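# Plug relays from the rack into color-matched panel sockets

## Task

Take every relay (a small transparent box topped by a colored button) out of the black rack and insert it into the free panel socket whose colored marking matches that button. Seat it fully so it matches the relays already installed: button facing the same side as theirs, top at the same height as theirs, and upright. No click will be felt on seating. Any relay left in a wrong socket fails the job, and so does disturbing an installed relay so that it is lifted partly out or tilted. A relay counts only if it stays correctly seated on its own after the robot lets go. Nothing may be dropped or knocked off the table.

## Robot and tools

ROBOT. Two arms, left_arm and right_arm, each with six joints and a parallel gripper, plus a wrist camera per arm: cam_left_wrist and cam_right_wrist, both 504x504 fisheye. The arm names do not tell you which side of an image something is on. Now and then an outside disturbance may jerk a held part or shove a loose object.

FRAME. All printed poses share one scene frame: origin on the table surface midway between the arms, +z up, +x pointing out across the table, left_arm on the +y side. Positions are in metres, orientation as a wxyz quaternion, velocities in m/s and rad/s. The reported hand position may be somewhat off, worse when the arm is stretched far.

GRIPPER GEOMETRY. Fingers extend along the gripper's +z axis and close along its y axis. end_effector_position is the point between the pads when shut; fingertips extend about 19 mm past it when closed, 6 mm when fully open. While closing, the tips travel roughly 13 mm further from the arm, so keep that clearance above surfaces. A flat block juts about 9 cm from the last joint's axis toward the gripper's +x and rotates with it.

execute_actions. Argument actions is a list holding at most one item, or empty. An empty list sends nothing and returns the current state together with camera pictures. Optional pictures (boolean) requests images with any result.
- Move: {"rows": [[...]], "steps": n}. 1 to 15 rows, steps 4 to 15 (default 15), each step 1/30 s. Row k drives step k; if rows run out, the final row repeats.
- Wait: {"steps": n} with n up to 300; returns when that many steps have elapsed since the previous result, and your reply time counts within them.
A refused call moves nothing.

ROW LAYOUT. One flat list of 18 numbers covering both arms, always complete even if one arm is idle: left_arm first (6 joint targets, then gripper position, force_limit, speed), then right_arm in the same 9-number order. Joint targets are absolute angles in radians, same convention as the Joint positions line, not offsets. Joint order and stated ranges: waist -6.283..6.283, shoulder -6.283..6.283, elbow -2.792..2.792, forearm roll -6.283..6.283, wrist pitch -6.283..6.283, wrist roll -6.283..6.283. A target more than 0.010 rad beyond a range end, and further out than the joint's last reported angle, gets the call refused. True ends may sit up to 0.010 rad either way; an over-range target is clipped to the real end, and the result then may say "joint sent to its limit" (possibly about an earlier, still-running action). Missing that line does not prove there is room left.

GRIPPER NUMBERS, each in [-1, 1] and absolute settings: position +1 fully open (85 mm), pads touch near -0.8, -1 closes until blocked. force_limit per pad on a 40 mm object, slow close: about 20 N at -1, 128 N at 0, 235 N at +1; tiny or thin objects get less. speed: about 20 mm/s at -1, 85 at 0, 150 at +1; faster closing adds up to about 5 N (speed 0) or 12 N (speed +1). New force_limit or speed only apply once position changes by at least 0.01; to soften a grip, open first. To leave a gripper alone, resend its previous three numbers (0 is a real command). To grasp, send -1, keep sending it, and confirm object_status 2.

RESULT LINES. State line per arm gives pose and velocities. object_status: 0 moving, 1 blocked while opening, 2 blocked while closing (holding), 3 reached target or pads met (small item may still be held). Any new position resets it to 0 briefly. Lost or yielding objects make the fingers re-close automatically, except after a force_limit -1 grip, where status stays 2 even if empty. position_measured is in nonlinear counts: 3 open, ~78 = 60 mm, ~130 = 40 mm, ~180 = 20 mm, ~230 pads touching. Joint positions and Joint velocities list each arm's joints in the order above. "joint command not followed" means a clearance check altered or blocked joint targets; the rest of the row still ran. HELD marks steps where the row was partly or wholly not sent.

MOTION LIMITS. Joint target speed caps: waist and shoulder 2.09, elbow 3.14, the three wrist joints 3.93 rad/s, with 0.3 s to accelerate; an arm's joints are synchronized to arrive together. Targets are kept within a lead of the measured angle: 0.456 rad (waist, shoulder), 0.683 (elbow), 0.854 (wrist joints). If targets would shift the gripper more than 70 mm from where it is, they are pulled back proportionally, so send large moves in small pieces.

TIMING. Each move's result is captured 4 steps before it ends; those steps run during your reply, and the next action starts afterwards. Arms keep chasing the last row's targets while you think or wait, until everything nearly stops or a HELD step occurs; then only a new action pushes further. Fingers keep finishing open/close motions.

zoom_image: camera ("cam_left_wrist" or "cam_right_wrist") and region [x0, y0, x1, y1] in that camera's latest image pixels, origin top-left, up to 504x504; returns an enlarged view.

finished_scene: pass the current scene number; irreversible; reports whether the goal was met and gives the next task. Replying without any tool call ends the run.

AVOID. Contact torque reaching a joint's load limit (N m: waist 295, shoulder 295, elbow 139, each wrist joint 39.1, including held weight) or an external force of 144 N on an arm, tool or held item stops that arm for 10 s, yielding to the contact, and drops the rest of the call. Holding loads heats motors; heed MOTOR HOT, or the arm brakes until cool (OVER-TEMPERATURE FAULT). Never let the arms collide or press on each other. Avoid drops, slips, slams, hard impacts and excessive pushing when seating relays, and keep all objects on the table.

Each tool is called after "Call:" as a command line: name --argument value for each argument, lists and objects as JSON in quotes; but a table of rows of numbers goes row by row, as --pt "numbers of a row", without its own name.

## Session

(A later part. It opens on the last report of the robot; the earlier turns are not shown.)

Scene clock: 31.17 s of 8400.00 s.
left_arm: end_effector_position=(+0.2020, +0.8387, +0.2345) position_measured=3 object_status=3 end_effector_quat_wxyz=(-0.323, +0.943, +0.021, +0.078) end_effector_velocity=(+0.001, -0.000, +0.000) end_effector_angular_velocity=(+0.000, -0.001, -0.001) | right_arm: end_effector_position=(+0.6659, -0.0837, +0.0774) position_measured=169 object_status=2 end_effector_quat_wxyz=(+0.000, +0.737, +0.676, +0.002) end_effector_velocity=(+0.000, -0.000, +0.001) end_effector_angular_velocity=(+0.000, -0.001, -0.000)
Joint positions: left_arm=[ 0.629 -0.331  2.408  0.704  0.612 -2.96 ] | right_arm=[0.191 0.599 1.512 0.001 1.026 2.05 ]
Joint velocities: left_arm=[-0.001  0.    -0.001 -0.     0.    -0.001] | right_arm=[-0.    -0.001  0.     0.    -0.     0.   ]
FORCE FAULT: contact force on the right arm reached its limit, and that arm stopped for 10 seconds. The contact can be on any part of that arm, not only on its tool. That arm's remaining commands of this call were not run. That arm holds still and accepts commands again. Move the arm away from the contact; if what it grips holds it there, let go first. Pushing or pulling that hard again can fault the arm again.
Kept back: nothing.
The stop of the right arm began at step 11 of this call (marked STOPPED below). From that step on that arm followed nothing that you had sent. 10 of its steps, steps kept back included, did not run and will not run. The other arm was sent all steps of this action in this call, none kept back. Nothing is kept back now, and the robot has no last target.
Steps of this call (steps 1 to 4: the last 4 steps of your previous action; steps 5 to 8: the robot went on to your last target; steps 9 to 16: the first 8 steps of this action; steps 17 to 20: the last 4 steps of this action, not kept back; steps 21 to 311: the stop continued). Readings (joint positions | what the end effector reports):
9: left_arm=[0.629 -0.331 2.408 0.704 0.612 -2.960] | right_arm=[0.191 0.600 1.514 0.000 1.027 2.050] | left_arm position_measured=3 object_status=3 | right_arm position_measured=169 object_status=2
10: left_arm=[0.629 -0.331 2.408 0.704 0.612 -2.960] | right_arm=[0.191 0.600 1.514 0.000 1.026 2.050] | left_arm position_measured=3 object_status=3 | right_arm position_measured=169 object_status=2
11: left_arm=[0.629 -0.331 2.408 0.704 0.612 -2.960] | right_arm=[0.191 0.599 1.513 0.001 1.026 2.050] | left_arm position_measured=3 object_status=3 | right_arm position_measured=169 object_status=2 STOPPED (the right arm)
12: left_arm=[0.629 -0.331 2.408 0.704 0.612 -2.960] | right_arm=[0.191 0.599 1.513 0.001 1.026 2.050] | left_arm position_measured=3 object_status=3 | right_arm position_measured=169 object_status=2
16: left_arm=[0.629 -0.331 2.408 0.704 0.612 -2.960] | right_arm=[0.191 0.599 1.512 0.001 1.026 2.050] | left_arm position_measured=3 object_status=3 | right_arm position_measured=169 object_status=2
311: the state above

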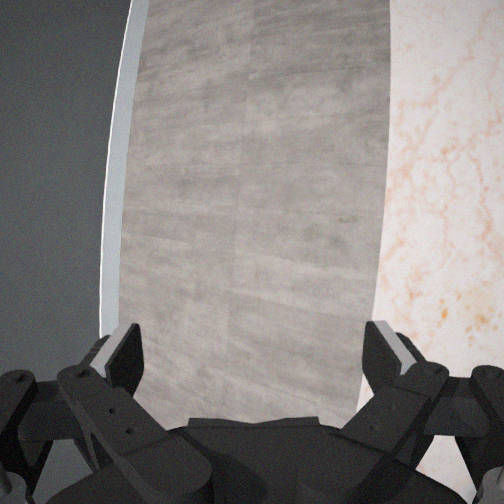

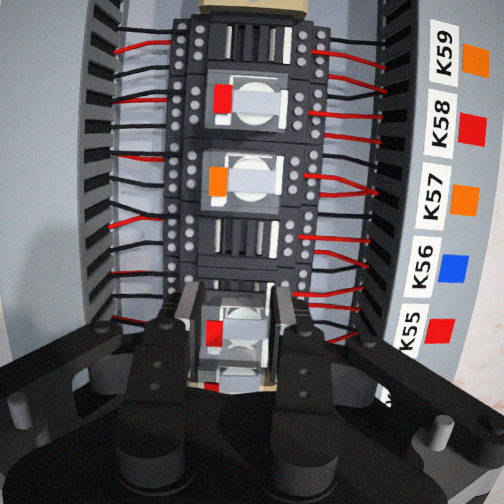

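Call:
execute_actions --actions '[{"rows":[[0.629,-0.331,2.408,0.704,0.612,-2.96,1,0,0,0.1905,0.5986,1.5131,0,1.0299,2.05,-0.25,-0.5,-1]],"steps":14}]' --pictures true

Call:
zoom_image --camera "cam_right_wrist" --region '[150,130,350,390]'

Scene clock: 31.97 s of 8400.00 s.
left_arm: end_effector_position=(+0.2020, +0.8387, +0.2345) position_measured=3 object_status=3 end_effector_quat_wxyz=(-0.323, +0.943, +0.021, +0.078) end_effector_velocity=(-0.000, +0.000, +0.000) end_effector_angular_velocity=(-0.000, +0.000, +0.001) | right_arm: end_effector_position=(+0.6645, -0.0847, +0.0774) position_measured=160 object_status=0 end_effector_quat_wxyz=(-0.000, +0.736, +0.676, -0.000) end_effector_velocity=(+0.001, +0.000, +0.000) end_effector_angular_velocity=(+0.001, -0.000, -0.000)
Joint positions: left_arm=[ 0.629 -0.331  2.408  0.704  0.612 -2.96 ] | right_arm=[0.191 0.599 1.513 0.    1.03  2.05 ]
Joint velocities: left_arm=[-0.     0.    -0.     0.     0.001 -0.001] | right_arm=[ 0.     0.001 -0.001  0.     0.     0.   ]
Steps of this call (steps 1 to 14: nothing new was sent; steps 15 to 24: the first 10 steps of this action). Readings (joint positions | what the end effector reports):
15: left_arm=[0.629 -0.331 2.408 0.704 0.612 -2.960] | right_arm=[0.191 0.599 1.512 0.001 1.026 2.050] | left_arm position_measured=3 object_status=3 | right_arm position_measured=169 object_status=0
16: left_arm=[0.629 -0.331 2.408 0.704 0.612 -2.960] | right_arm=[0.191 0.599 1.513 0.000 1.028 2.050] | left_arm position_measured=3 object_status=3 | right_arm position_measured=169 object_status=0
18: left_arm=[0.629 -0.331 2.408 0.704 0.612 -2.960] | right_arm=[0.191 0.599 1.513 0.000 1.029 2.050] | left_arm position_measured=3 object_status=3 | right_arm position_measured=166 object_status=0
22: left_arm=[0.629 -0.331 2.408 0.704 0.612 -2.960] | right_arm=[0.191 0.599 1.513 0.000 1.030 2.050] | left_arm position_measured=3 object_status=3 | right_arm position_measured=161 object_status=0
24: the state above

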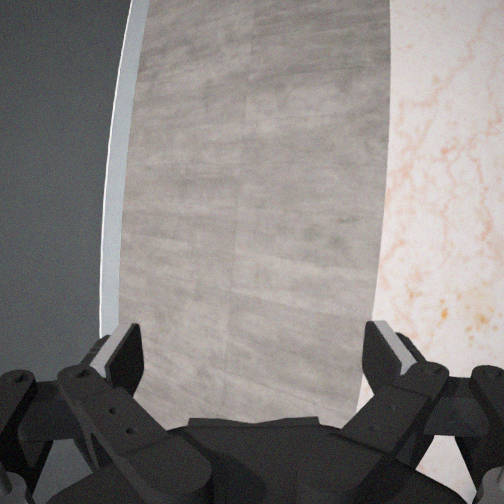

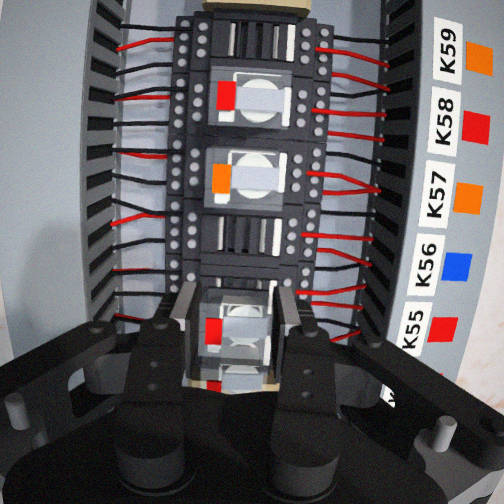

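Region (150, 130, 350, 390) of cam_right_wrist's 504x504 image, scaled by 1.938, with more detail than that image has; it fills the left 388 columns of this view, and the rest is white.

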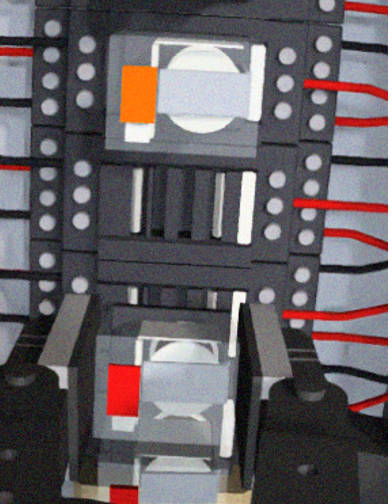

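Call:
execute_actions --actions '[{"rows":[[0.629,-0.331,2.408,0.704,0.612,-2.96,1,0,0,0.1905,0.5905,1.5063,0,1.0448,2.05,-0.25,-0.5,-1]],"steps":12}]' --pictures true

Call:
zoom_image --camera "cam_right_wrist" --region '[150,130,350,390]'

Scene clock: 32.37 s of 8400.00 s.
left_arm: end_effector_position=(+0.2020, +0.8387, +0.2345) position_measured=3 object_status=3 end_effector_quat_wxyz=(-0.323, +0.943, +0.021, +0.078) end_effector_velocity=(-0.000, +0.000, +0.000) end_effector_angular_velocity=(+0.000, -0.000, +0.000) | right_arm: end_effector_position=(+0.6648, -0.0846, +0.0880) position_measured=160 object_status=3 end_effector_quat_wxyz=(+0.000, +0.736, +0.676, +0.000) end_effector_velocity=(-0.000, +0.000, -0.001) end_effector_angular_velocity=(-0.001, +0.001, +0.001)
Joint positions: left_arm=[ 0.629 -0.331  2.408  0.704  0.612 -2.96 ] | right_arm=[ 0.19   0.59   1.506 -0.     1.045  2.05 ]
Joint velocities: left_arm=[-0. -0. -0. -0.  0. -0.] | right_arm=[ 0.     0.001  0.    -0.001  0.    -0.   ]
Steps of this call (steps 1 to 4: the last 4 steps of your previous action; steps 5 to 12: the first 8 steps of this action). Readings (joint positions | what the end effector reports):
5: left_arm=[0.629 -0.331 2.408 0.704 0.612 -2.960] | right_arm=[0.191 0.599 1.513 0.000 1.030 2.050] | left_arm position_measured=3 object_status=3 | right_arm position_measured=160 object_status=0
6: left_arm=[0.629 -0.331 2.408 0.704 0.612 -2.960] | right_arm=[0.190 0.596 1.511 -0.000 1.037 2.050] | left_arm position_measured=3 object_status=3 | right_arm position_measured=160 object_status=3
8: left_arm=[0.629 -0.331 2.408 0.704 0.612 -2.960] | right_arm=[0.190 0.590 1.506 -0.000 1.044 2.050] | left_arm position_measured=3 object_status=3 | right_arm position_measured=160 object_status=3
12: the state above

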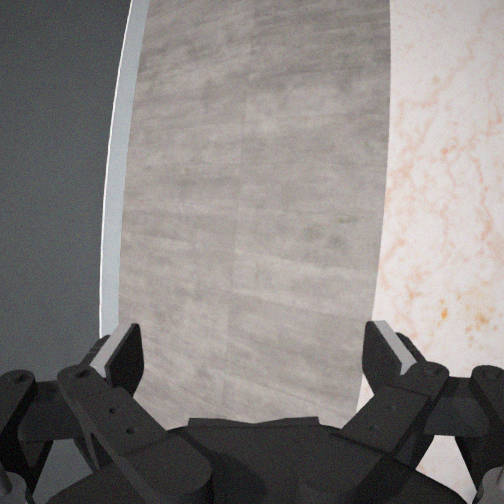

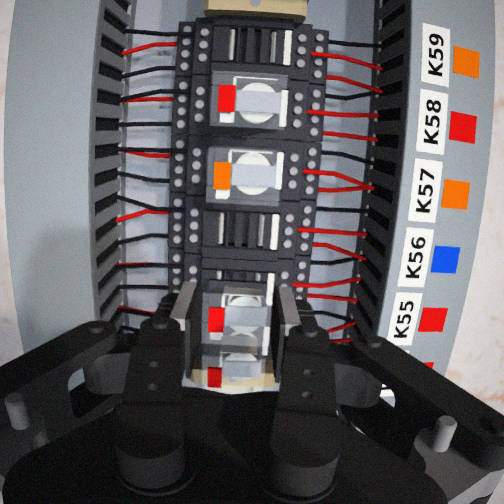

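Region (150, 130, 350, 390) of cam_right_wrist's 504x504 image, scaled by 1.938, with more detail than that image has; it fills the left 388 columns of this view, and the rest is white.

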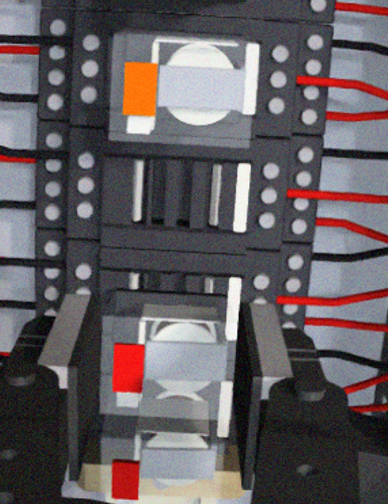

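Call:
execute_actions --actions '[{"rows":[[0.629,-0.331,2.408,0.704,0.612,-2.96,1,0,0,0.1905,0.5741,1.492,0,1.0755,2.05,-0.25,-0.5,1],[0.629,-0.331,2.408,0.704,0.612,-2.96,1,0,0,0.1905,0.5741,1.492,0,1.0755,2.05,-0.25,-0.5,1],[0.629,-0.331,2.408,0.704,0.612,-2.96,1,0,0,0.1905,0.5741,1.492,0,1.0755,2.05,-0.25,-0.5,1],[0.629,-0.331,2.408,0.704,0.612,-2.96,1,0,0,0.1905,0.5741,1.492,0,1.0755,2.05,-0.25,-0.5,1],[0.629,-0.331,2.408,0.704,0.612,-2.96,1,0,0,0.1905,0.5741,1.492,0,1.0755,2.05,-0.25,-0.5,1],[0.629,-0.331,2.408,0.704,0.612,-2.96,1,0,0,0.1905,0.5741,1.492,0,1.0755,2.05,-0.25,-0.5,1],[0.629,-0.331,2.408,0.704,0.612,-2.96,1,0,0,0.1905,0.5741,1.492,0,1.0755,2.05,-0.25,-0.5,1],[0.629,-0.331,2.408,0.704,0.612,-2.96,1,0,0,0.1905,0.5741,1.492,0,1.0755,2.05,-1,-0.5,1]],"steps":15}]' --pictures true

Scene clock: 33.30 s of 8400.00 s.
left_arm: end_effector_position=(+0.2020, +0.8387, +0.2345) position_measured=3 object_status=3 end_effector_quat_wxyz=(-0.323, +0.943, +0.021, +0.078) end_effector_velocity=(-0.001, +0.000, -0.000) end_effector_angular_velocity=(-0.000, +0.000, +0.001) | right_arm: end_effector_position=(+0.6646, -0.0846, +0.1083) position_measured=177 object_status=0 end_effector_quat_wxyz=(-0.000, +0.736, +0.676, +0.000) end_effector_velocity=(+0.000, -0.000, -0.000) end_effector_angular_velocity=(-0.000, +0.000, -0.000)
Joint positions: left_arm=[ 0.629 -0.331  2.408  0.704  0.612 -2.96 ] | right_arm=[0.191 0.574 1.492 0.    1.075 2.05 ]
Joint velocities: left_arm=[ 0.002 -0.     0.001  0.    -0.001  0.001] | right_arm=[-0.  0. -0. -0.  0. -0.]
Steps of this call (steps 1 to 4: the last 4 steps of your previous action; steps 5 to 15: the robot went on to your last target; steps 16 to 17: nothing new was sent; steps 18 to 28: the first 11 steps of this action). Readings (joint positions | what the end effector reports):
18: left_arm=[0.629 -0.331 2.408 0.704 0.612 -2.960] | right_arm=[0.190 0.590 1.506 0.000 1.045 2.050] | left_arm position_measured=3 object_status=3 | right_arm position_measured=160 object_status=3
19: left_arm=[0.629 -0.331 2.408 0.704 0.612 -2.960] | right_arm=[0.190 0.588 1.504 -0.000 1.052 2.050] | left_arm position_measured=3 object_status=3 | right_arm position_measured=160 object_status=3
21: left_arm=[0.629 -0.331 2.408 0.704 0.612 -2.960] | right_arm=[0.191 0.574 1.491 0.000 1.074 2.050] | left_arm position_measured=3 object_status=3 | right_arm position_measured=160 object_status=3
25: left_arm=[0.629 -0.331 2.408 0.704 0.612 -2.960] | right_arm=[0.191 0.574 1.492 0.000 1.075 2.050] | left_arm position_measured=3 object_status=3 | right_arm position_measured=160 object_status=0
28: the state above

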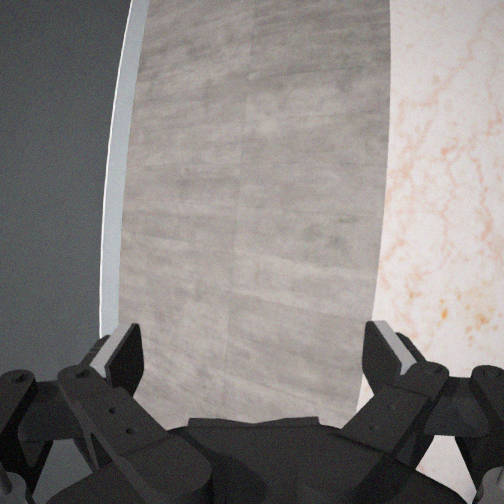

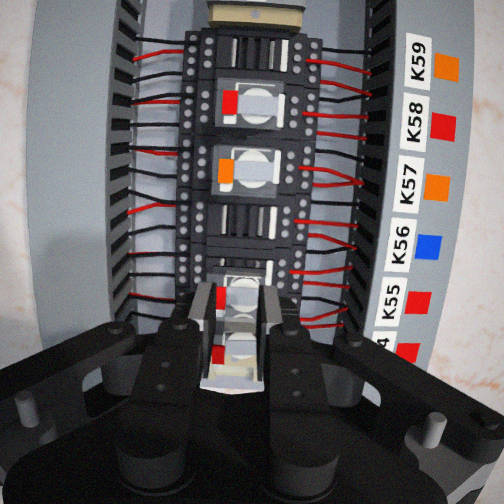

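Call:
execute_actions --actions '[{"rows":[[0.629,-0.331,2.408,0.704,0.612,-2.96,1,0,0,0.1905,0.5741,1.492,0,1.0755,2.05,-1,-0.5,1],[0.629,-0.331,2.408,0.704,0.612,-2.96,1,0,0,0.1905,0.5741,1.492,0,1.0755,2.05,-1,-0.5,1],[0.629,-0.331,2.408,0.704,0.612,-2.96,1,0,0,0.1905,0.5741,1.492,0,1.0755,2.05,-1,-0.5,1],[0.629,-0.331,2.408,0.704,0.612,-2.96,1,0,0,0.1905,0.5765,1.4941,0,1.071,2.05,-1,-0.5,1],[0.629,-0.331,2.408,0.704,0.612,-2.96,1,0,0,0.1905,0.5781,1.4955,0,1.068,2.05,-1,-0.5,1],[0.629,-0.331,2.408,0.704,0.612,-2.96,1,0,0,0.1905,0.5789,1.4962,0,1.0665,2.05,-1,-0.5,1]],"steps":14}]' --pictures true

Call:
zoom_image --camera "cam_right_wrist" --region '[150,130,350,390]'

Scene clock: 33.90 s of 8400.00 s.
left_arm: end_effector_position=(+0.2020, +0.8387, +0.2345) position_measured=3 object_status=3 end_effector_quat_wxyz=(-0.323, +0.943, +0.021, +0.078) end_effector_velocity=(+0.000, -0.000, -0.000) end_effector_angular_velocity=(+0.000, -0.000, -0.001) | right_arm: end_effector_position=(+0.6647, -0.0847, +0.1022) position_measured=231 object_status=3 end_effector_quat_wxyz=(-0.000, +0.736, +0.676, -0.000) end_effector_velocity=(+0.000, +0.000, +0.001) end_effector_angular_velocity=(+0.002, -0.003, -0.000)
Joint positions: left_arm=[ 0.629 -0.331  2.408  0.704  0.612 -2.96 ] | right_arm=[ 0.19   0.579  1.496 -0.     1.067  2.05 ]
Joint velocities: left_arm=[-0.     0.    -0.    -0.    -0.001  0.   ] | right_arm=[-0.    -0.001  0.     0.001 -0.002 -0.   ]
Steps of this call (steps 1 to 4: the last 4 steps of your previous action; steps 5 to 8: the robot went on to your last target; steps 9 to 18: the first 10 steps of this action). Readings (joint positions | what the end effector reports):
9: left_arm=[0.629 -0.331 2.408 0.704 0.612 -2.960] | right_arm=[0.191 0.574 1.492 0.000 1.075 2.050] | left_arm position_measured=3 object_status=3 | right_arm position_measured=231 object_status=0
10: left_arm=[0.629 -0.331 2.408 0.704 0.612 -2.960] | right_arm=[0.191 0.574 1.492 0.000 1.075 2.050] | left_arm position_measured=3 object_status=3 | right_arm position_measured=231 object_status=3
12: left_arm=[0.629 -0.331 2.408 0.704 0.612 -2.960] | right_arm=[0.191 0.574 1.492 0.000 1.075 2.050] | left_arm position_measured=3 object_status=3 | right_arm position_measured=231 object_status=3
16: left_arm=[0.629 -0.331 2.408 0.704 0.612 -2.960] | right_arm=[0.190 0.579 1.496 -0.000 1.067 2.050] | left_arm position_measured=3 object_status=3 | right_arm position_measured=231 object_status=3
18: the state above

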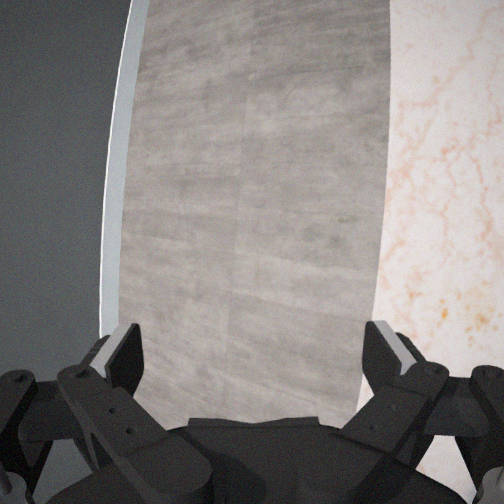

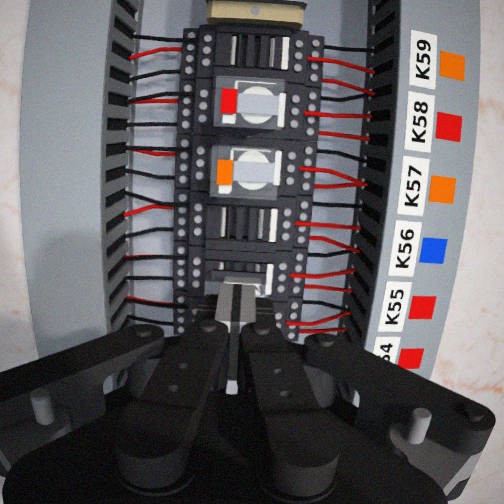

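Region (150, 130, 350, 390) of cam_right_wrist's 504x504 image, scaled by 1.938, with more detail than that image has; it fills the left 388 columns of this view, and the rest is white.

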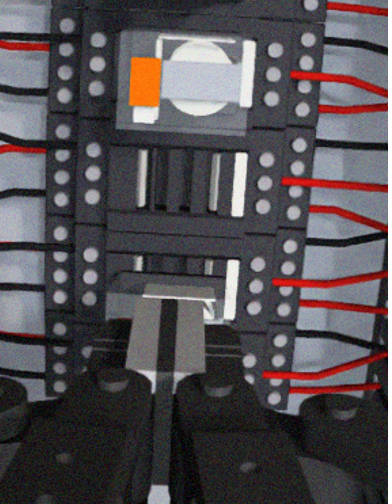

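Call:
execute_actions --actions '[{"rows":[[0.629,-0.331,2.408,0.704,0.612,-2.96,1,0,0,0.1905,0.5795,1.4967,0,1.0654,2.05,-1,-0.5,1],[0.629,-0.331,2.408,0.704,0.612,-2.96,1,0,0,0.1905,0.5801,1.4972,0,1.0643,2.05,-1,-0.5,1],[0.629,-0.331,2.408,0.704,0.612,-2.96,1,0,0,0.1905,0.5807,1.4977,0,1.0632,2.05,-1,-0.5,1],[0.629,-0.331,2.408,0.704,0.612,-2.96,1,0,0,0.1905,0.5813,1.4983,0,1.062,2.05,-1,-0.5,1],[0.629,-0.331,2.408,0.704,0.612,-2.96,1,0,0,0.1905,0.5818,1.4987,0,1.0611,2.05,-1,-0.5,1],[0.629,-0.331,2.408,0.704,0.612,-2.96,1,0,0,0.1905,0.5821,1.499,0,1.0605,2.05,-1,-0.5,1]],"steps":12}]'

Scene clock: 34.33 s of 8400.00 s.
left_arm: end_effector_position=(+0.2020, +0.8387, +0.2345) position_measured=3 object_status=3 end_effector_quat_wxyz=(-0.323, +0.943, +0.021, +0.078) end_effector_velocity=(+0.000, -0.000, +0.000) end_effector_angular_velocity=(+0.000, -0.000, -0.001) | right_arm: end_effector_position=(+0.6648, -0.0846, +0.0982) position_measured=231 object_status=3 end_effector_quat_wxyz=(+0.000, +0.736, +0.676, -0.000) end_effector_velocity=(+0.000, +0.001, -0.001) end_effector_angular_velocity=(+0.001, -0.001, +0.001)
Joint positions: left_arm=[ 0.629 -0.331  2.408  0.704  0.612 -2.96 ] | right_arm=[ 0.19   0.582  1.499 -0.     1.061  2.05 ]
Joint velocities: left_arm=[-0.001 -0.     0.     0.    -0.     0.   ] | right_arm=[ 0.001  0.001  0.     0.    -0.002  0.   ]
Steps of this call (steps 1 to 4: the last 4 steps of your previous action; step 5: the robot went on to your last target; steps 6 to 13: the first 8 steps of this action). Readings (joint positions | what the end effector reports):
6: left_arm=[0.629 -0.331 2.408 0.704 0.612 -2.960] | right_arm=[0.190 0.579 1.496 -0.000 1.066 2.050] | left_arm position_measured=3 object_status=3 | right_arm position_measured=231 object_status=3
7: left_arm=[0.629 -0.331 2.408 0.704 0.612 -2.960] | right_arm=[0.190 0.579 1.497 -0.000 1.066 2.050] | left_arm position_measured=3 object_status=3 | right_arm position_measured=231 object_status=3
9: left_arm=[0.629 -0.331 2.408 0.704 0.612 -2.960] | right_arm=[0.190 0.580 1.498 -0.000 1.064 2.050] | left_arm position_measured=3 object_status=3 | right_arm position_measured=231 object_status=3
13: the state above

Call:
execute_actions --actions '[{"rows":[[0.629,-0.331,2.408,0.704,0.612,-2.96,1,0,0,0.1905,0.5825,1.4994,0,1.0597,2.05,-1,-0.5,1],[0.629,-0.331,2.408,0.704,0.612,-2.96,1,0,0,0.1905,0.5829,1.4997,0,1.059,2.05,-1,-0.5,1],[0.629,-0.331,2.408,0.704,0.612,-2.96,1,0,0,0.1905,0.5833,1.5,0,1.0583,2.05,-1,-0.5,1],[0.629,-0.331,2.408,0.704,0.612,-2.96,1,0,0,0.1905,0.5837,1.5004,0,1.0575,2.05,-1,-0.5,1]],"steps":10}]' --pictures true

Scene clock: 34.70 s of 8400.00 s.
left_arm: end_effector_position=(+0.2020, +0.8387, +0.2345) position_measured=3 object_status=3 end_effector_quat_wxyz=(-0.323, +0.943, +0.021, +0.078) end_effector_velocity=(-0.001, +0.000, +0.000) end_effector_angular_velocity=(-0.000, +0.001, +0.001) | right_arm: end_effector_position=(+0.6648, -0.0846, +0.0961) position_measured=231 object_status=3 end_effector_quat_wxyz=(-0.000, +0.736, +0.676, -0.000) end_effector_velocity=(-0.000, +0.000, -0.003) end_effector_angular_velocity=(-0.000, +0.002, -0.000)
Joint positions: left_arm=[ 0.629 -0.331  2.408  0.704  0.612 -2.96 ] | right_arm=[ 0.19   0.584  1.5   -0.     1.058  2.05 ]
Joint velocities: left_arm=[ 0.001 -0.    -0.     0.     0.002  0.   ] | right_arm=[ 0.     0.003  0.001  0.001 -0.003  0.   ]
Steps of this call (steps 1 to 4: the last 4 steps of your previous action; step 5: the robot went on to your last target; steps 6 to 11: the first 6 steps of this action). Readings (joint positions | what the end effector reports):
6: left_arm=[0.629 -0.331 2.408 0.704 0.612 -2.960] | right_arm=[0.190 0.582 1.499 -0.000 1.060 2.050] | left_arm position_measured=3 object_status=3 | right_arm position_measured=231 object_status=3
7: left_arm=[0.629 -0.331 2.408 0.704 0.612 -2.960] | right_arm=[0.190 0.582 1.499 -0.000 1.060 2.050] | left_arm position_measured=3 object_status=3 | right_arm position_measured=231 object_status=3
9: left_arm=[0.629 -0.331 2.408 0.704 0.612 -2.960] | right_arm=[0.190 0.583 1.500 -0.000 1.059 2.050] | left_arm position_measured=3 object_status=3 | right_arm position_measured=231 object_status=3
11: the state above

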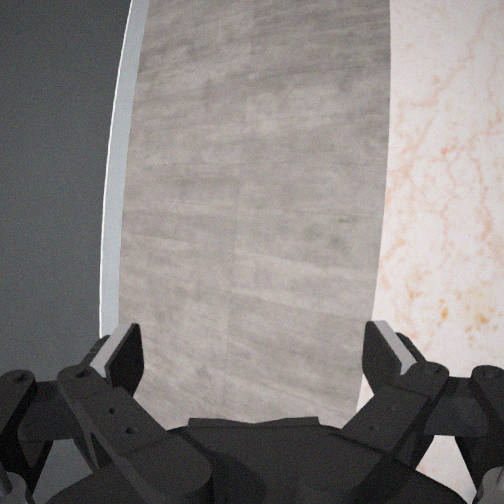

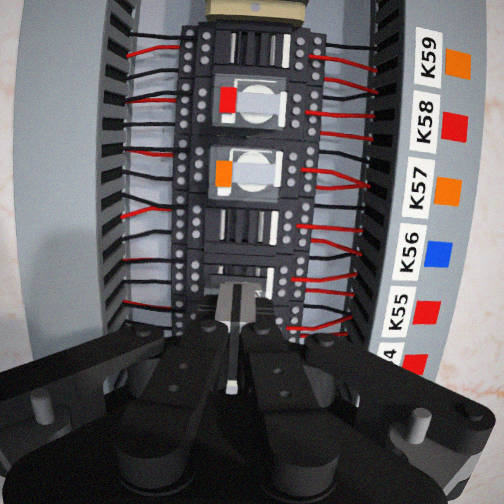

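Continue 2 mm more.

Call:
execute_actions --actions '[{"rows":[[0.629,-0.331,2.408,0.704,0.612,-2.96,1,0,0,0.1905,0.5841,1.5007,0,1.0568,2.05,-1,-0.5,1],[0.629,-0.331,2.408,0.704,0.612,-2.96,1,0,0,0.1905,0.5845,1.5011,0,1.056,2.05,-1,-0.5,1],[0.629,-0.331,2.408,0.704,0.612,-2.96,1,0,0,0.1905,0.5849,1.5014,0,1.0553,2.05,-1,-0.5,1],[0.629,-0.331,2.408,0.704,0.612,-2.96,1,0,0,0.1905,0.5853,1.5018,0,1.0545,2.05,-1,-0.5,1]],"steps":10}]'

Scene clock: 35.03 s of 8400.00 s.
left_arm: end_effector_position=(+0.2020, +0.8387, +0.2345) position_measured=3 object_status=3 end_effector_quat_wxyz=(-0.323, +0.943, +0.021, +0.078) end_effector_velocity=(-0.001, -0.000, -0.001) end_effector_angular_velocity=(-0.001, +0.002, +0.001) | right_arm: end_effector_position=(+0.6648, -0.0846, +0.0941) position_measured=231 object_status=3 end_effector_quat_wxyz=(-0.000, +0.736, +0.676, -0.000) end_effector_velocity=(-0.000, +0.001, -0.003) end_effector_angular_velocity=(-0.001, +0.001, +0.001)
Joint positions: left_arm=[ 0.629 -0.331  2.408  0.704  0.612 -2.96 ] | right_arm=[0.19  0.585 1.502 0.    1.055 2.05 ]
Joint velocities: left_arm=[ 0.     0.     0.001  0.     0.001 -0.   ] | right_arm=[ 0.001  0.003  0.001 -0.    -0.002 -0.   ]
Steps of this call (steps 1 to 4: the last 4 steps of your previous action; steps 5 to 10: the first 6 steps of this action). Readings (joint positions | what the end effector reports):
5: left_arm=[0.629 -0.331 2.408 0.704 0.612 -2.960] | right_arm=[0.190 0.584 1.500 0.000 1.057 2.050] | left_arm position_measured=3 object_status=3 | right_arm position_measured=231 object_status=3
6: left_arm=[0.629 -0.331 2.408 0.704 0.612 -2.960] | right_arm=[0.190 0.584 1.501 0.000 1.057 2.050] | left_arm position_measured=3 object_status=3 | right_arm position_measured=231 object_status=3
8: left_arm=[0.629 -0.331 2.408 0.704 0.612 -2.960] | right_arm=[0.190 0.585 1.501 0.000 1.056 2.050] | left_arm position_measured=3 object_status=3 | right_arm position_measured=231 object_status=3
10: the state above

Call:
execute_actions --actions '[]'

Scene clock: 35.57 s of 8400.00 s.
left_arm: end_effector_position=(+0.2020, +0.8387, +0.2345) position_measured=3 object_status=3 end_effector_quat_wxyz=(-0.323, +0.943, +0.021, +0.078) end_effector_velocity=(-0.001, -0.000, -0.000) end_effector_angular_velocity=(-0.000, +0.001, +0.000) | right_arm: end_effector_position=(+0.6648, -0.0846, +0.0941) position_measured=231 object_status=3 end_effector_quat_wxyz=(-0.000, +0.736, +0.676, -0.000) end_effector_velocity=(-0.000, +0.000, -0.000) end_effector_angular_velocity=(-0.000, +0.001, +0.000)
Joint positions: left_arm=[ 0.629 -0.331  2.408  0.704  0.612 -2.96 ] | right_arm=[0.19  0.585 1.502 0.    1.055 2.05 ]
Joint velocities: left_arm=[ 0.001 -0.     0.     0.     0.     0.   ] | right_arm=[ 0.     0.001  0.    -0.     0.     0.   ]
Kept back: nothing.
Steps of this call (steps 1 to 4: the last 4 steps of your previous action; steps 5 to 15: the robot went on to your last target; step 16: nothing new was sent). Readings (joint positions | what the end effector reports):
1: left_arm=[0.629 -0.331 2.408 0.704 0.612 -2.960] | right_arm=[0.190 0.585 1.502 0.000 1.055 2.050] | left_arm position_measured=3 object_status=3 | right_arm position_measured=231 object_status=3
2: left_arm=[0.629 -0.331 2.408 0.704 0.612 -2.960] | right_arm=[0.190 0.585 1.502 0.000 1.055 2.050] | left_arm position_measured=3 object_status=3 | right_arm position_measured=231 object_status=3
4: left_arm=[0.629 -0.331 2.408 0.704 0.612 -2.960] | right_arm=[0.190 0.585 1.502 0.000 1.055 2.050] | left_arm position_measured=3 object_status=3 | right_arm position_measured=231 object_status=3
8: left_arm=[0.629 -0.331 2.408 0.704 0.612 -2.960] | right_arm=[0.190 0.585 1.502 0.000 1.055 2.050] | left_arm position_measured=3 object_status=3 | right_arm position_measured=231 object_status=3
16: the state above
All arms were judged still, so your last target was given up. Only a new action makes them travel on or press farther. Fingers that are still opening or closing keep moving.

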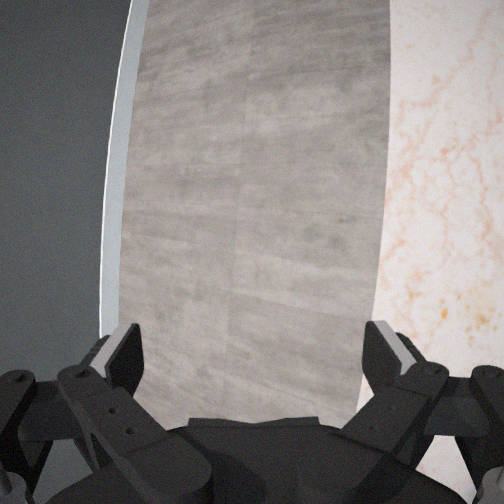

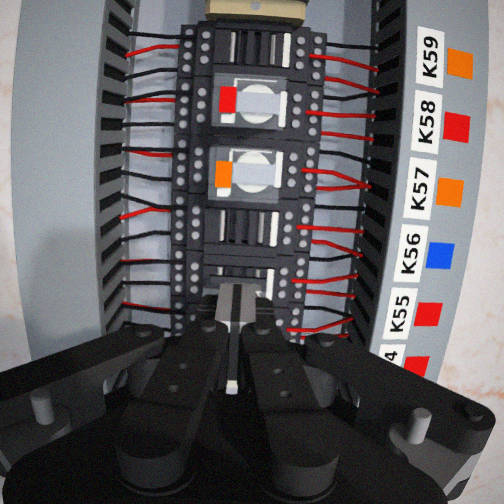

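Call:
execute_actions --actions '[{"rows":[[0.629,-0.331,2.408,0.704,0.612,-2.96,1,0,0,0.1905,0.578,1.494,0,1.0695,2.05,-1,-0.5,1],[0.629,-0.331,2.408,0.704,0.612,-2.96,1,0,0,0.1905,0.570,1.486,0,1.0855,2.05,-1,-0.5,1],[0.629,-0.331,2.408,0.704,0.612,-2.96,1,0,0,0.1905,0.560,1.476,0,1.1055,2.05,-1,-0.5,1],[0.629,-0.331,2.408,0.704,0.612,-2.96,1,0,0,0.1905,0.550,1.465,0,1.1265,2.05,-1,-0.5,1],[0.629,-0.331,2.408,0.704,0.612,-2.96,1,0,0,0.1905,0.5305,1.4412,0,1.1699,2.05,1,-0.5,1]],"steps":15}]'

Call:
execute_actions --actions '[{"steps":10}]' --pictures true

Scene clock: 36.43 s of 8400.00 s.
left_arm: end_effector_position=(+0.2020, +0.8387, +0.2345) position_measured=3 object_status=3 end_effector_quat_wxyz=(-0.323, +0.943, +0.021, +0.078) end_effector_velocity=(+0.000, +0.000, +0.001) end_effector_angular_velocity=(+0.001, -0.000, -0.000) | right_arm: end_effector_position=(+0.6644, -0.0847, +0.1701) position_measured=177 object_status=0 end_effector_quat_wxyz=(-0.000, +0.736, +0.676, +0.000) end_effector_velocity=(-0.000, -0.001, -0.000) end_effector_angular_velocity=(-0.001, +0.002, -0.001)
Joint positions: left_arm=[ 0.629 -0.331  2.408  0.704  0.612 -2.96 ] | right_arm=[0.19  0.53  1.442 0.    1.17  2.05 ]
Joint velocities: left_arm=[-0.    -0.    -0.001 -0.     0.     0.   ] | right_arm=[-0.001  0.    -0.     0.     0.002 -0.   ]
Steps of this call (steps 1 to 15: nothing new was sent; steps 16 to 26: the first 11 steps of this action). Readings (joint positions | what the end effector reports):
16: left_arm=[0.629 -0.331 2.408 0.704 0.612 -2.960] | right_arm=[0.190 0.585 1.502 0.000 1.055 2.050] | left_arm position_measured=3 object_status=3 | right_arm position_measured=231 object_status=3
17: left_arm=[0.629 -0.331 2.408 0.704 0.612 -2.960] | right_arm=[0.190 0.583 1.499 0.000 1.060 2.050] | left_arm position_measured=3 object_status=3 | right_arm position_measured=231 object_status=3
19: left_arm=[0.629 -0.331 2.408 0.704 0.612 -2.960] | right_arm=[0.190 0.568 1.483 0.000 1.090 2.050] | left_arm position_measured=3 object_status=3 | right_arm position_measured=231 object_status=3
23: left_arm=[0.629 -0.331 2.408 0.704 0.612 -2.960] | right_arm=[0.190 0.531 1.441 0.000 1.167 2.050] | left_arm position_measured=3 object_status=3 | right_arm position_measured=214 object_status=0
26: the state above

Scene clock: 36.77 s of 8400.00 s.
left_arm: end_effector_position=(+0.2020, +0.8387, +0.2345) position_measured=3 object_status=3 end_effector_quat_wxyz=(-0.323, +0.943, +0.021, +0.078) end_effector_velocity=(-0.000, -0.000, +0.000) end_effector_angular_velocity=(+0.000, +0.001, -0.001) | right_arm: end_effector_position=(+0.6645, -0.0847, +0.1700) position_measured=45 object_status=0 end_effector_quat_wxyz=(+0.000, +0.736, +0.676, +0.000) end_effector_velocity=(+0.000, -0.000, -0.000) end_effector_angular_velocity=(-0.000, +0.000, -0.000)
Joint positions: left_arm=[ 0.629 -0.331  2.408  0.704  0.612 -2.96 ] | right_arm=[0.19  0.53  1.441 0.    1.17  2.05 ]
Joint velocities: left_arm=[-0.001 -0.    -0.     0.     0.001  0.001] | right_arm=[-0.  0. -0. -0.  0. -0.]
Kept back: nothing.
Steps of this call (steps 1 to 4: the last 4 steps of your previous action; steps 5 to 10: the robot went on to your last target). Readings (joint positions | what the end effector reports):
1: left_arm=[0.629 -0.331 2.408 0.704 0.612 -2.960] | right_arm=[0.190 0.530 1.442 0.000 1.170 2.050] | left_arm position_measured=3 object_status=3 | right_arm position_measured=164 object_status=0
2: left_arm=[0.629 -0.331 2.408 0.704 0.612 -2.960] | right_arm=[0.190 0.530 1.441 0.000 1.170 2.050] | left_arm position_measured=3 object_status=3 | right_arm position_measured=151 object_status=0
4: left_arm=[0.629 -0.331 2.408 0.704 0.612 -2.960] | right_arm=[0.190 0.530 1.441 0.000 1.170 2.050] | left_arm position_measured=3 object_status=3 | right_arm position_measured=125 object_status=0
8: left_arm=[0.629 -0.331 2.408 0.704 0.612 -2.960] | right_arm=[0.190 0.530 1.441 0.000 1.170 2.050] | left_arm position_measured=3 object_status=3 | right_arm position_measured=72 object_status=0
10: the state above

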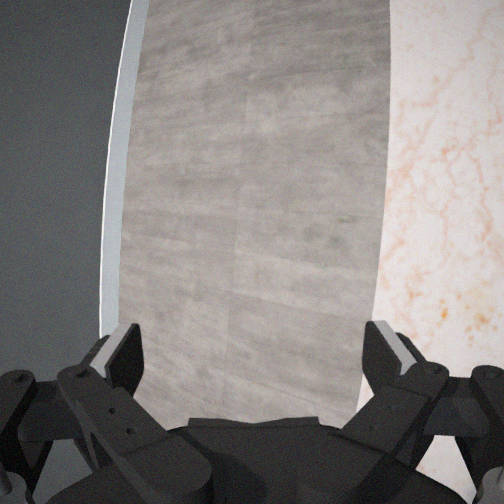

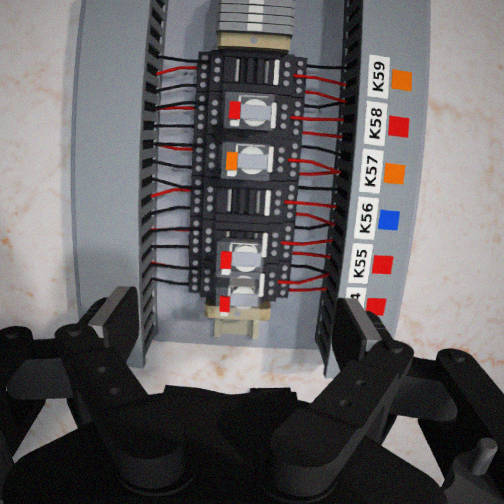

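Call:
zoom_image --camera "cam_right_wrist" --region '[180,80,320,340]'

Region (180, 80, 320, 340) of cam_right_wrist's 504x504 image, scaled by 1.938, with more detail than that image has; it fills the left 271 columns of this view, and the rest is white.

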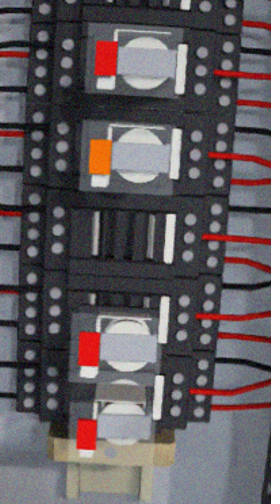

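Call:
execute_actions --actions '[{"rows":[[0.629,-0.331,2.408,0.704,0.612,-2.96,1,0,0,0.1905,0.5305,1.4412,0,1.1699,2.05,-1,-0.5,1],[0.629,-0.331,2.408,0.704,0.612,-2.96,1,0,0,0.1905,0.5305,1.4412,0,1.1699,2.05,-1,-0.5,1],[0.629,-0.331,2.408,0.704,0.612,-2.96,1,0,0,0.1905,0.5305,1.4412,0,1.1699,2.05,-1,-0.5,1],[0.629,-0.331,2.408,0.704,0.612,-2.96,1,0,0,0.1905,0.5305,1.4412,0,1.1699,2.05,-1,-0.5,1],[0.629,-0.331,2.408,0.704,0.612,-2.96,1,0,0,0.1905,0.5305,1.4412,0,1.1699,2.05,-1,-0.5,1],[0.629,-0.331,2.408,0.704,0.612,-2.96,1,0,0,0.1905,0.582,1.4988,0,1.0608,2.05,-1,-0.5,1]],"steps":15}]'

Call:
execute_actions --actions '[{"rows":[[0.629,-0.331,2.408,0.704,0.612,-2.96,1,0,0,0.1905,0.582,1.4988,0,1.0608,2.05,-1,-0.5,1],[0.629,-0.331,2.408,0.704,0.612,-2.96,1,0,0,0.1905,0.582,1.4988,0,1.0608,2.05,-1,-0.5,1],[0.629,-0.331,2.408,0.704,0.612,-2.96,1,0,0,0.1905,0.582,1.4988,0,1.0608,2.05,-1,-0.5,1],[0.629,-0.331,2.408,0.704,0.612,-2.96,1,0,0,0.1905,0.582,1.4988,0,1.0608,2.05,-1,-0.5,1],[0.629,-0.331,2.408,0.704,0.612,-2.96,1,0,0,0.1905,0.5836,1.5002,0,1.0578,2.05,-1,-0.5,1],[0.629,-0.331,2.408,0.704,0.612,-2.96,1,0,0,0.1905,0.5845,1.501,0,1.0561,2.05,-1,-0.5,1],[0.629,-0.331,2.408,0.704,0.612,-2.96,1,0,0,0.1905,0.5853,1.5018,0,1.0545,2.05,-1,-0.5,1],[0.629,-0.331,2.408,0.704,0.612,-2.96,1,0,0,0.1905,0.5853,1.5018,0,1.0545,2.05,-1,-0.5,1],[0.629,-0.331,2.408,0.704,0.612,-2.96,1,0,0,0.1905,0.5857,1.5021,0,1.0538,2.05,-1,-0.5,1]],"steps":15}]'

Scene clock: 37.87 s of 8400.00 s.
left_arm: end_effector_position=(+0.2020, +0.8387, +0.2345) position_measured=3 object_status=3 end_effector_quat_wxyz=(-0.323, +0.943, +0.021, +0.078) end_effector_velocity=(-0.000, +0.000, -0.000) end_effector_angular_velocity=(+0.000, +0.000, -0.001) | right_arm: end_effector_position=(+0.6641, -0.0850, +0.0992) position_measured=109 object_status=0 end_effector_quat_wxyz=(-0.000, +0.736, +0.677, -0.002) end_effector_velocity=(+0.008, +0.003, -0.154) end_effector_angular_velocity=(+0.009, -0.021, +0.000)
Joint positions: left_arm=[ 0.629 -0.331  2.408  0.704  0.612 -2.96 ] | right_arm=[ 0.191  0.582  1.498 -0.     1.065  2.05 ]
Joint velocities: left_arm=[ 0.001  0.     0.001  0.    -0.001  0.001] | right_arm=[ 0.     0.124  0.105 -0.    -0.252  0.   ]
Steps of this call (steps 1 to 15: the robot went on to your last target; steps 16 to 22: nothing new was sent; steps 23 to 33: the first 11 steps of this action). Readings (joint positions | what the end effector reports):
23: left_arm=[0.629 -0.331 2.408 0.704 0.612 -2.960] | right_arm=[0.190 0.530 1.441 -0.000 1.170 2.050] | left_arm position_measured=3 object_status=3 | right_arm position_measured=3 object_status=0
24: left_arm=[0.629 -0.331 2.408 0.704 0.612 -2.960] | right_arm=[0.190 0.530 1.441 -0.000 1.170 2.050] | left_arm position_measured=3 object_status=3 | right_arm position_measured=4 object_status=0
26: left_arm=[0.629 -0.331 2.408 0.704 0.612 -2.960] | right_arm=[0.190 0.530 1.441 -0.000 1.170 2.050] | left_arm position_measured=3 object_status=3 | right_arm position_measured=20 object_status=0
30: left_arm=[0.629 -0.331 2.408 0.704 0.612 -2.960] | right_arm=[0.191 0.543 1.455 -0.000 1.143 2.050] | left_arm position_measured=3 object_status=3 | right_arm position_measured=70 object_status=0
33: the state above

Scene clock: 38.37 s of 8400.00 s.
left_arm: end_effector_position=(+0.2020, +0.8387, +0.2345) position_measured=3 object_status=3 end_effector_quat_wxyz=(-0.323, +0.943, +0.021, +0.078) end_effector_velocity=(+0.001, +0.000, +0.000) end_effector_angular_velocity=(+0.001, -0.001, -0.002) | right_arm: end_effector_position=(+0.6648, -0.0846, +0.0939) position_measured=231 object_status=3 end_effector_quat_wxyz=(+0.000, +0.736, +0.676, +0.000) end_effector_velocity=(-0.001, -0.001, -0.004) end_effector_angular_velocity=(-0.002, +0.004, -0.001)
Joint positions: left_arm=[ 0.629 -0.331  2.408  0.704  0.612 -2.96 ] | right_arm=[0.191 0.585 1.502 0.    1.054 2.05 ]
Joint velocities: left_arm=[-0.     0.    -0.    -0.    -0.002  0.001] | right_arm=[-0.001  0.004  0.003  0.    -0.002 -0.   ]
Steps of this call (steps 1 to 4: the last 4 steps of your previous action; steps 5 to 15: the first 11 steps of this action). Readings (joint positions | what the end effector reports):
5: left_arm=[0.629 -0.331 2.408 0.704 0.612 -2.960] | right_arm=[0.191 0.582 1.498 -0.000 1.061 2.050] | left_arm position_measured=3 object_status=3 | right_arm position_measured=175 object_status=0
6: left_arm=[0.629 -0.331 2.408 0.704 0.612 -2.960] | right_arm=[0.191 0.582 1.499 -0.000 1.061 2.050] | left_arm position_measured=3 object_status=3 | right_arm position_measured=189 object_status=0
8: left_arm=[0.629 -0.331 2.408 0.704 0.612 -2.960] | right_arm=[0.191 0.582 1.499 -0.000 1.061 2.050] | left_arm position_measured=3 object_status=3 | right_arm position_measured=215 object_status=0
12: left_arm=[0.629 -0.331 2.408 0.704 0.612 -2.960] | right_arm=[0.191 0.585 1.502 0.000 1.055 2.050] | left_arm position_measured=3 object_status=3 | right_arm position_measured=231 object_status=0
15: the state above

Call:
execute_actions --actions '[{"rows":[[0.629,-0.331,2.408,0.704,0.612,-2.96,1,0,0,0.1905,0.586,1.5024,0,1.0531,2.05,-1,-0.5,1]],"steps":8}]'

Call:
execute_actions --actions '[{"rows":[[0.629,-0.331,2.408,0.704,0.612,-2.96,1,0,0,0.1905,0.5864,1.5027,0,1.0524,2.05,-1,-0.5,1]],"steps":8}]'

Call:
execute_actions --actions '[{"rows":[[0.629,-0.331,2.408,0.704,0.612,-2.96,1,0,0,0.1905,0.5868,1.503,0,1.0517,2.05,-1,-0.5,1]],"steps":8}]'

Scene clock: 38.67 s of 8400.00 s.
left_arm: end_effector_position=(+0.2020, +0.8387, +0.2345) position_measured=3 object_status=3 end_effector_quat_wxyz=(-0.323, +0.943, +0.021, +0.078) end_effector_velocity=(+0.001, +0.000, +0.001) end_effector_angular_velocity=(+0.000, -0.002, +0.000) | right_arm: end_effector_position=(+0.6648, -0.0846, +0.0933) position_measured=231 object_status=3 end_effector_quat_wxyz=(+0.000, +0.736, +0.676, +0.000) end_effector_velocity=(+0.000, -0.000, +0.001) end_effector_angular_velocity=(+0.001, -0.001, -0.001)
Joint positions: left_arm=[ 0.629 -0.331  2.408  0.704  0.612 -2.96 ] | right_arm=[0.19  0.586 1.502 0.    1.053 2.05 ]
Joint velocities: left_arm=[-0.001 -0.    -0.001 -0.    -0.    -0.002] | right_arm=[-0.001 -0.001  0.     0.    -0.     0.   ]
Steps of this call (steps 1 to 4: the last 4 steps of your previous action; step 5: the robot went on to your last target; steps 6 to 9: the first 4 steps of this action). Readings (joint positions | what the end effector reports):
6: left_arm=[0.629 -0.331 2.408 0.704 0.612 -2.960] | right_arm=[0.191 0.586 1.502 0.000 1.054 2.050] | left_arm position_measured=3 object_status=3 | right_arm position_measured=231 object_status=3
7: left_arm=[0.629 -0.331 2.408 0.704 0.612 -2.960] | right_arm=[0.191 0.586 1.502 0.000 1.053 2.050] | left_arm position_measured=3 object_status=3 | right_arm position_measured=231 object_status=3
9: the state above

Scene clock: 38.93 s of 8400.00 s.
left_arm: end_effector_position=(+0.2020, +0.8387, +0.2345) position_measured=3 object_status=3 end_effector_quat_wxyz=(-0.323, +0.943, +0.021, +0.078) end_effector_velocity=(-0.000, -0.000, +0.000) end_effector_angular_velocity=(+0.000, +0.001, -0.001) | right_arm: end_effector_position=(+0.6648, -0.0846, +0.0928) position_measured=231 object_status=3 end_effector_quat_wxyz=(+0.000, +0.736, +0.676, +0.000) end_effector_velocity=(-0.000, +0.000, -0.000) end_effector_angular_velocity=(-0.000, -0.000, +0.001)
Joint positions: left_arm=[ 0.629 -0.331  2.408  0.704  0.612 -2.96 ] | right_arm=[0.19  0.586 1.503 0.    1.052 2.05 ]
Joint velocities: left_arm=[-0.    -0.     0.     0.    -0.     0.001] | right_arm=[ 0.001 -0.     0.    -0.    -0.    -0.   ]
Steps of this call (steps 1 to 4: the last 4 steps of your previous action; steps 5 to 8: the first 4 steps of this action). Readings (joint positions | what the end effector reports):
5: left_arm=[0.629 -0.331 2.408 0.704 0.612 -2.960] | right_arm=[0.190 0.586 1.502 0.000 1.053 2.050] | left_arm position_measured=3 object_status=3 | right_arm position_measured=231 object_status=3
6: left_arm=[0.629 -0.331 2.408 0.704 0.612 -2.960] | right_arm=[0.190 0.586 1.503 0.000 1.053 2.050] | left_arm position_measured=3 object_status=3 | right_arm position_measured=231 object_status=3
8: the state above

Scene clock: 39.20 s of 8400.00 s.
left_arm: end_effector_position=(+0.2020, +0.8387, +0.2345) position_measured=3 object_status=3 end_effector_quat_wxyz=(-0.323, +0.943, +0.021, +0.078) end_effector_velocity=(+0.000, -0.000, -0.000) end_effector_angular_velocity=(+0.000, +0.001, -0.002) | right_arm: end_effector_position=(+0.6648, -0.0846, +0.0924) position_measured=231 object_status=3 end_effector_quat_wxyz=(+0.000, +0.736, +0.676, +0.000) end_effector_velocity=(+0.000, -0.000, -0.000) end_effector_angular_velocity=(+0.000, -0.000, -0.001)
Joint positions: left_arm=[ 0.629 -0.331  2.408  0.704  0.612 -2.96 ] | right_arm=[0.19  0.587 1.503 0.    1.052 2.05 ]
Joint velocities: left_arm=[-0.001 -0.     0.001  0.    -0.001  0.001] | right_arm=[-0.001  0.    -0.     0.    -0.    -0.   ]
Steps of this call (steps 1 to 4: the last 4 steps of your previous action; steps 5 to 8: the first 4 steps of this action). Readings (joint positions | what the end effector reports):
5: left_arm=[0.629 -0.331 2.408 0.704 0.612 -2.960] | right_arm=[0.190 0.586 1.503 0.000 1.052 2.050] | left_arm position_measured=3 object_status=3 | right_arm position_measured=231 object_status=3
6: left_arm=[0.629 -0.331 2.408 0.704 0.612 -2.960] | right_arm=[0.190 0.587 1.503 0.000 1.052 2.050] | left_arm position_measured=3 object_status=3 | right_arm position_measured=231 object_status=3
8: the state above


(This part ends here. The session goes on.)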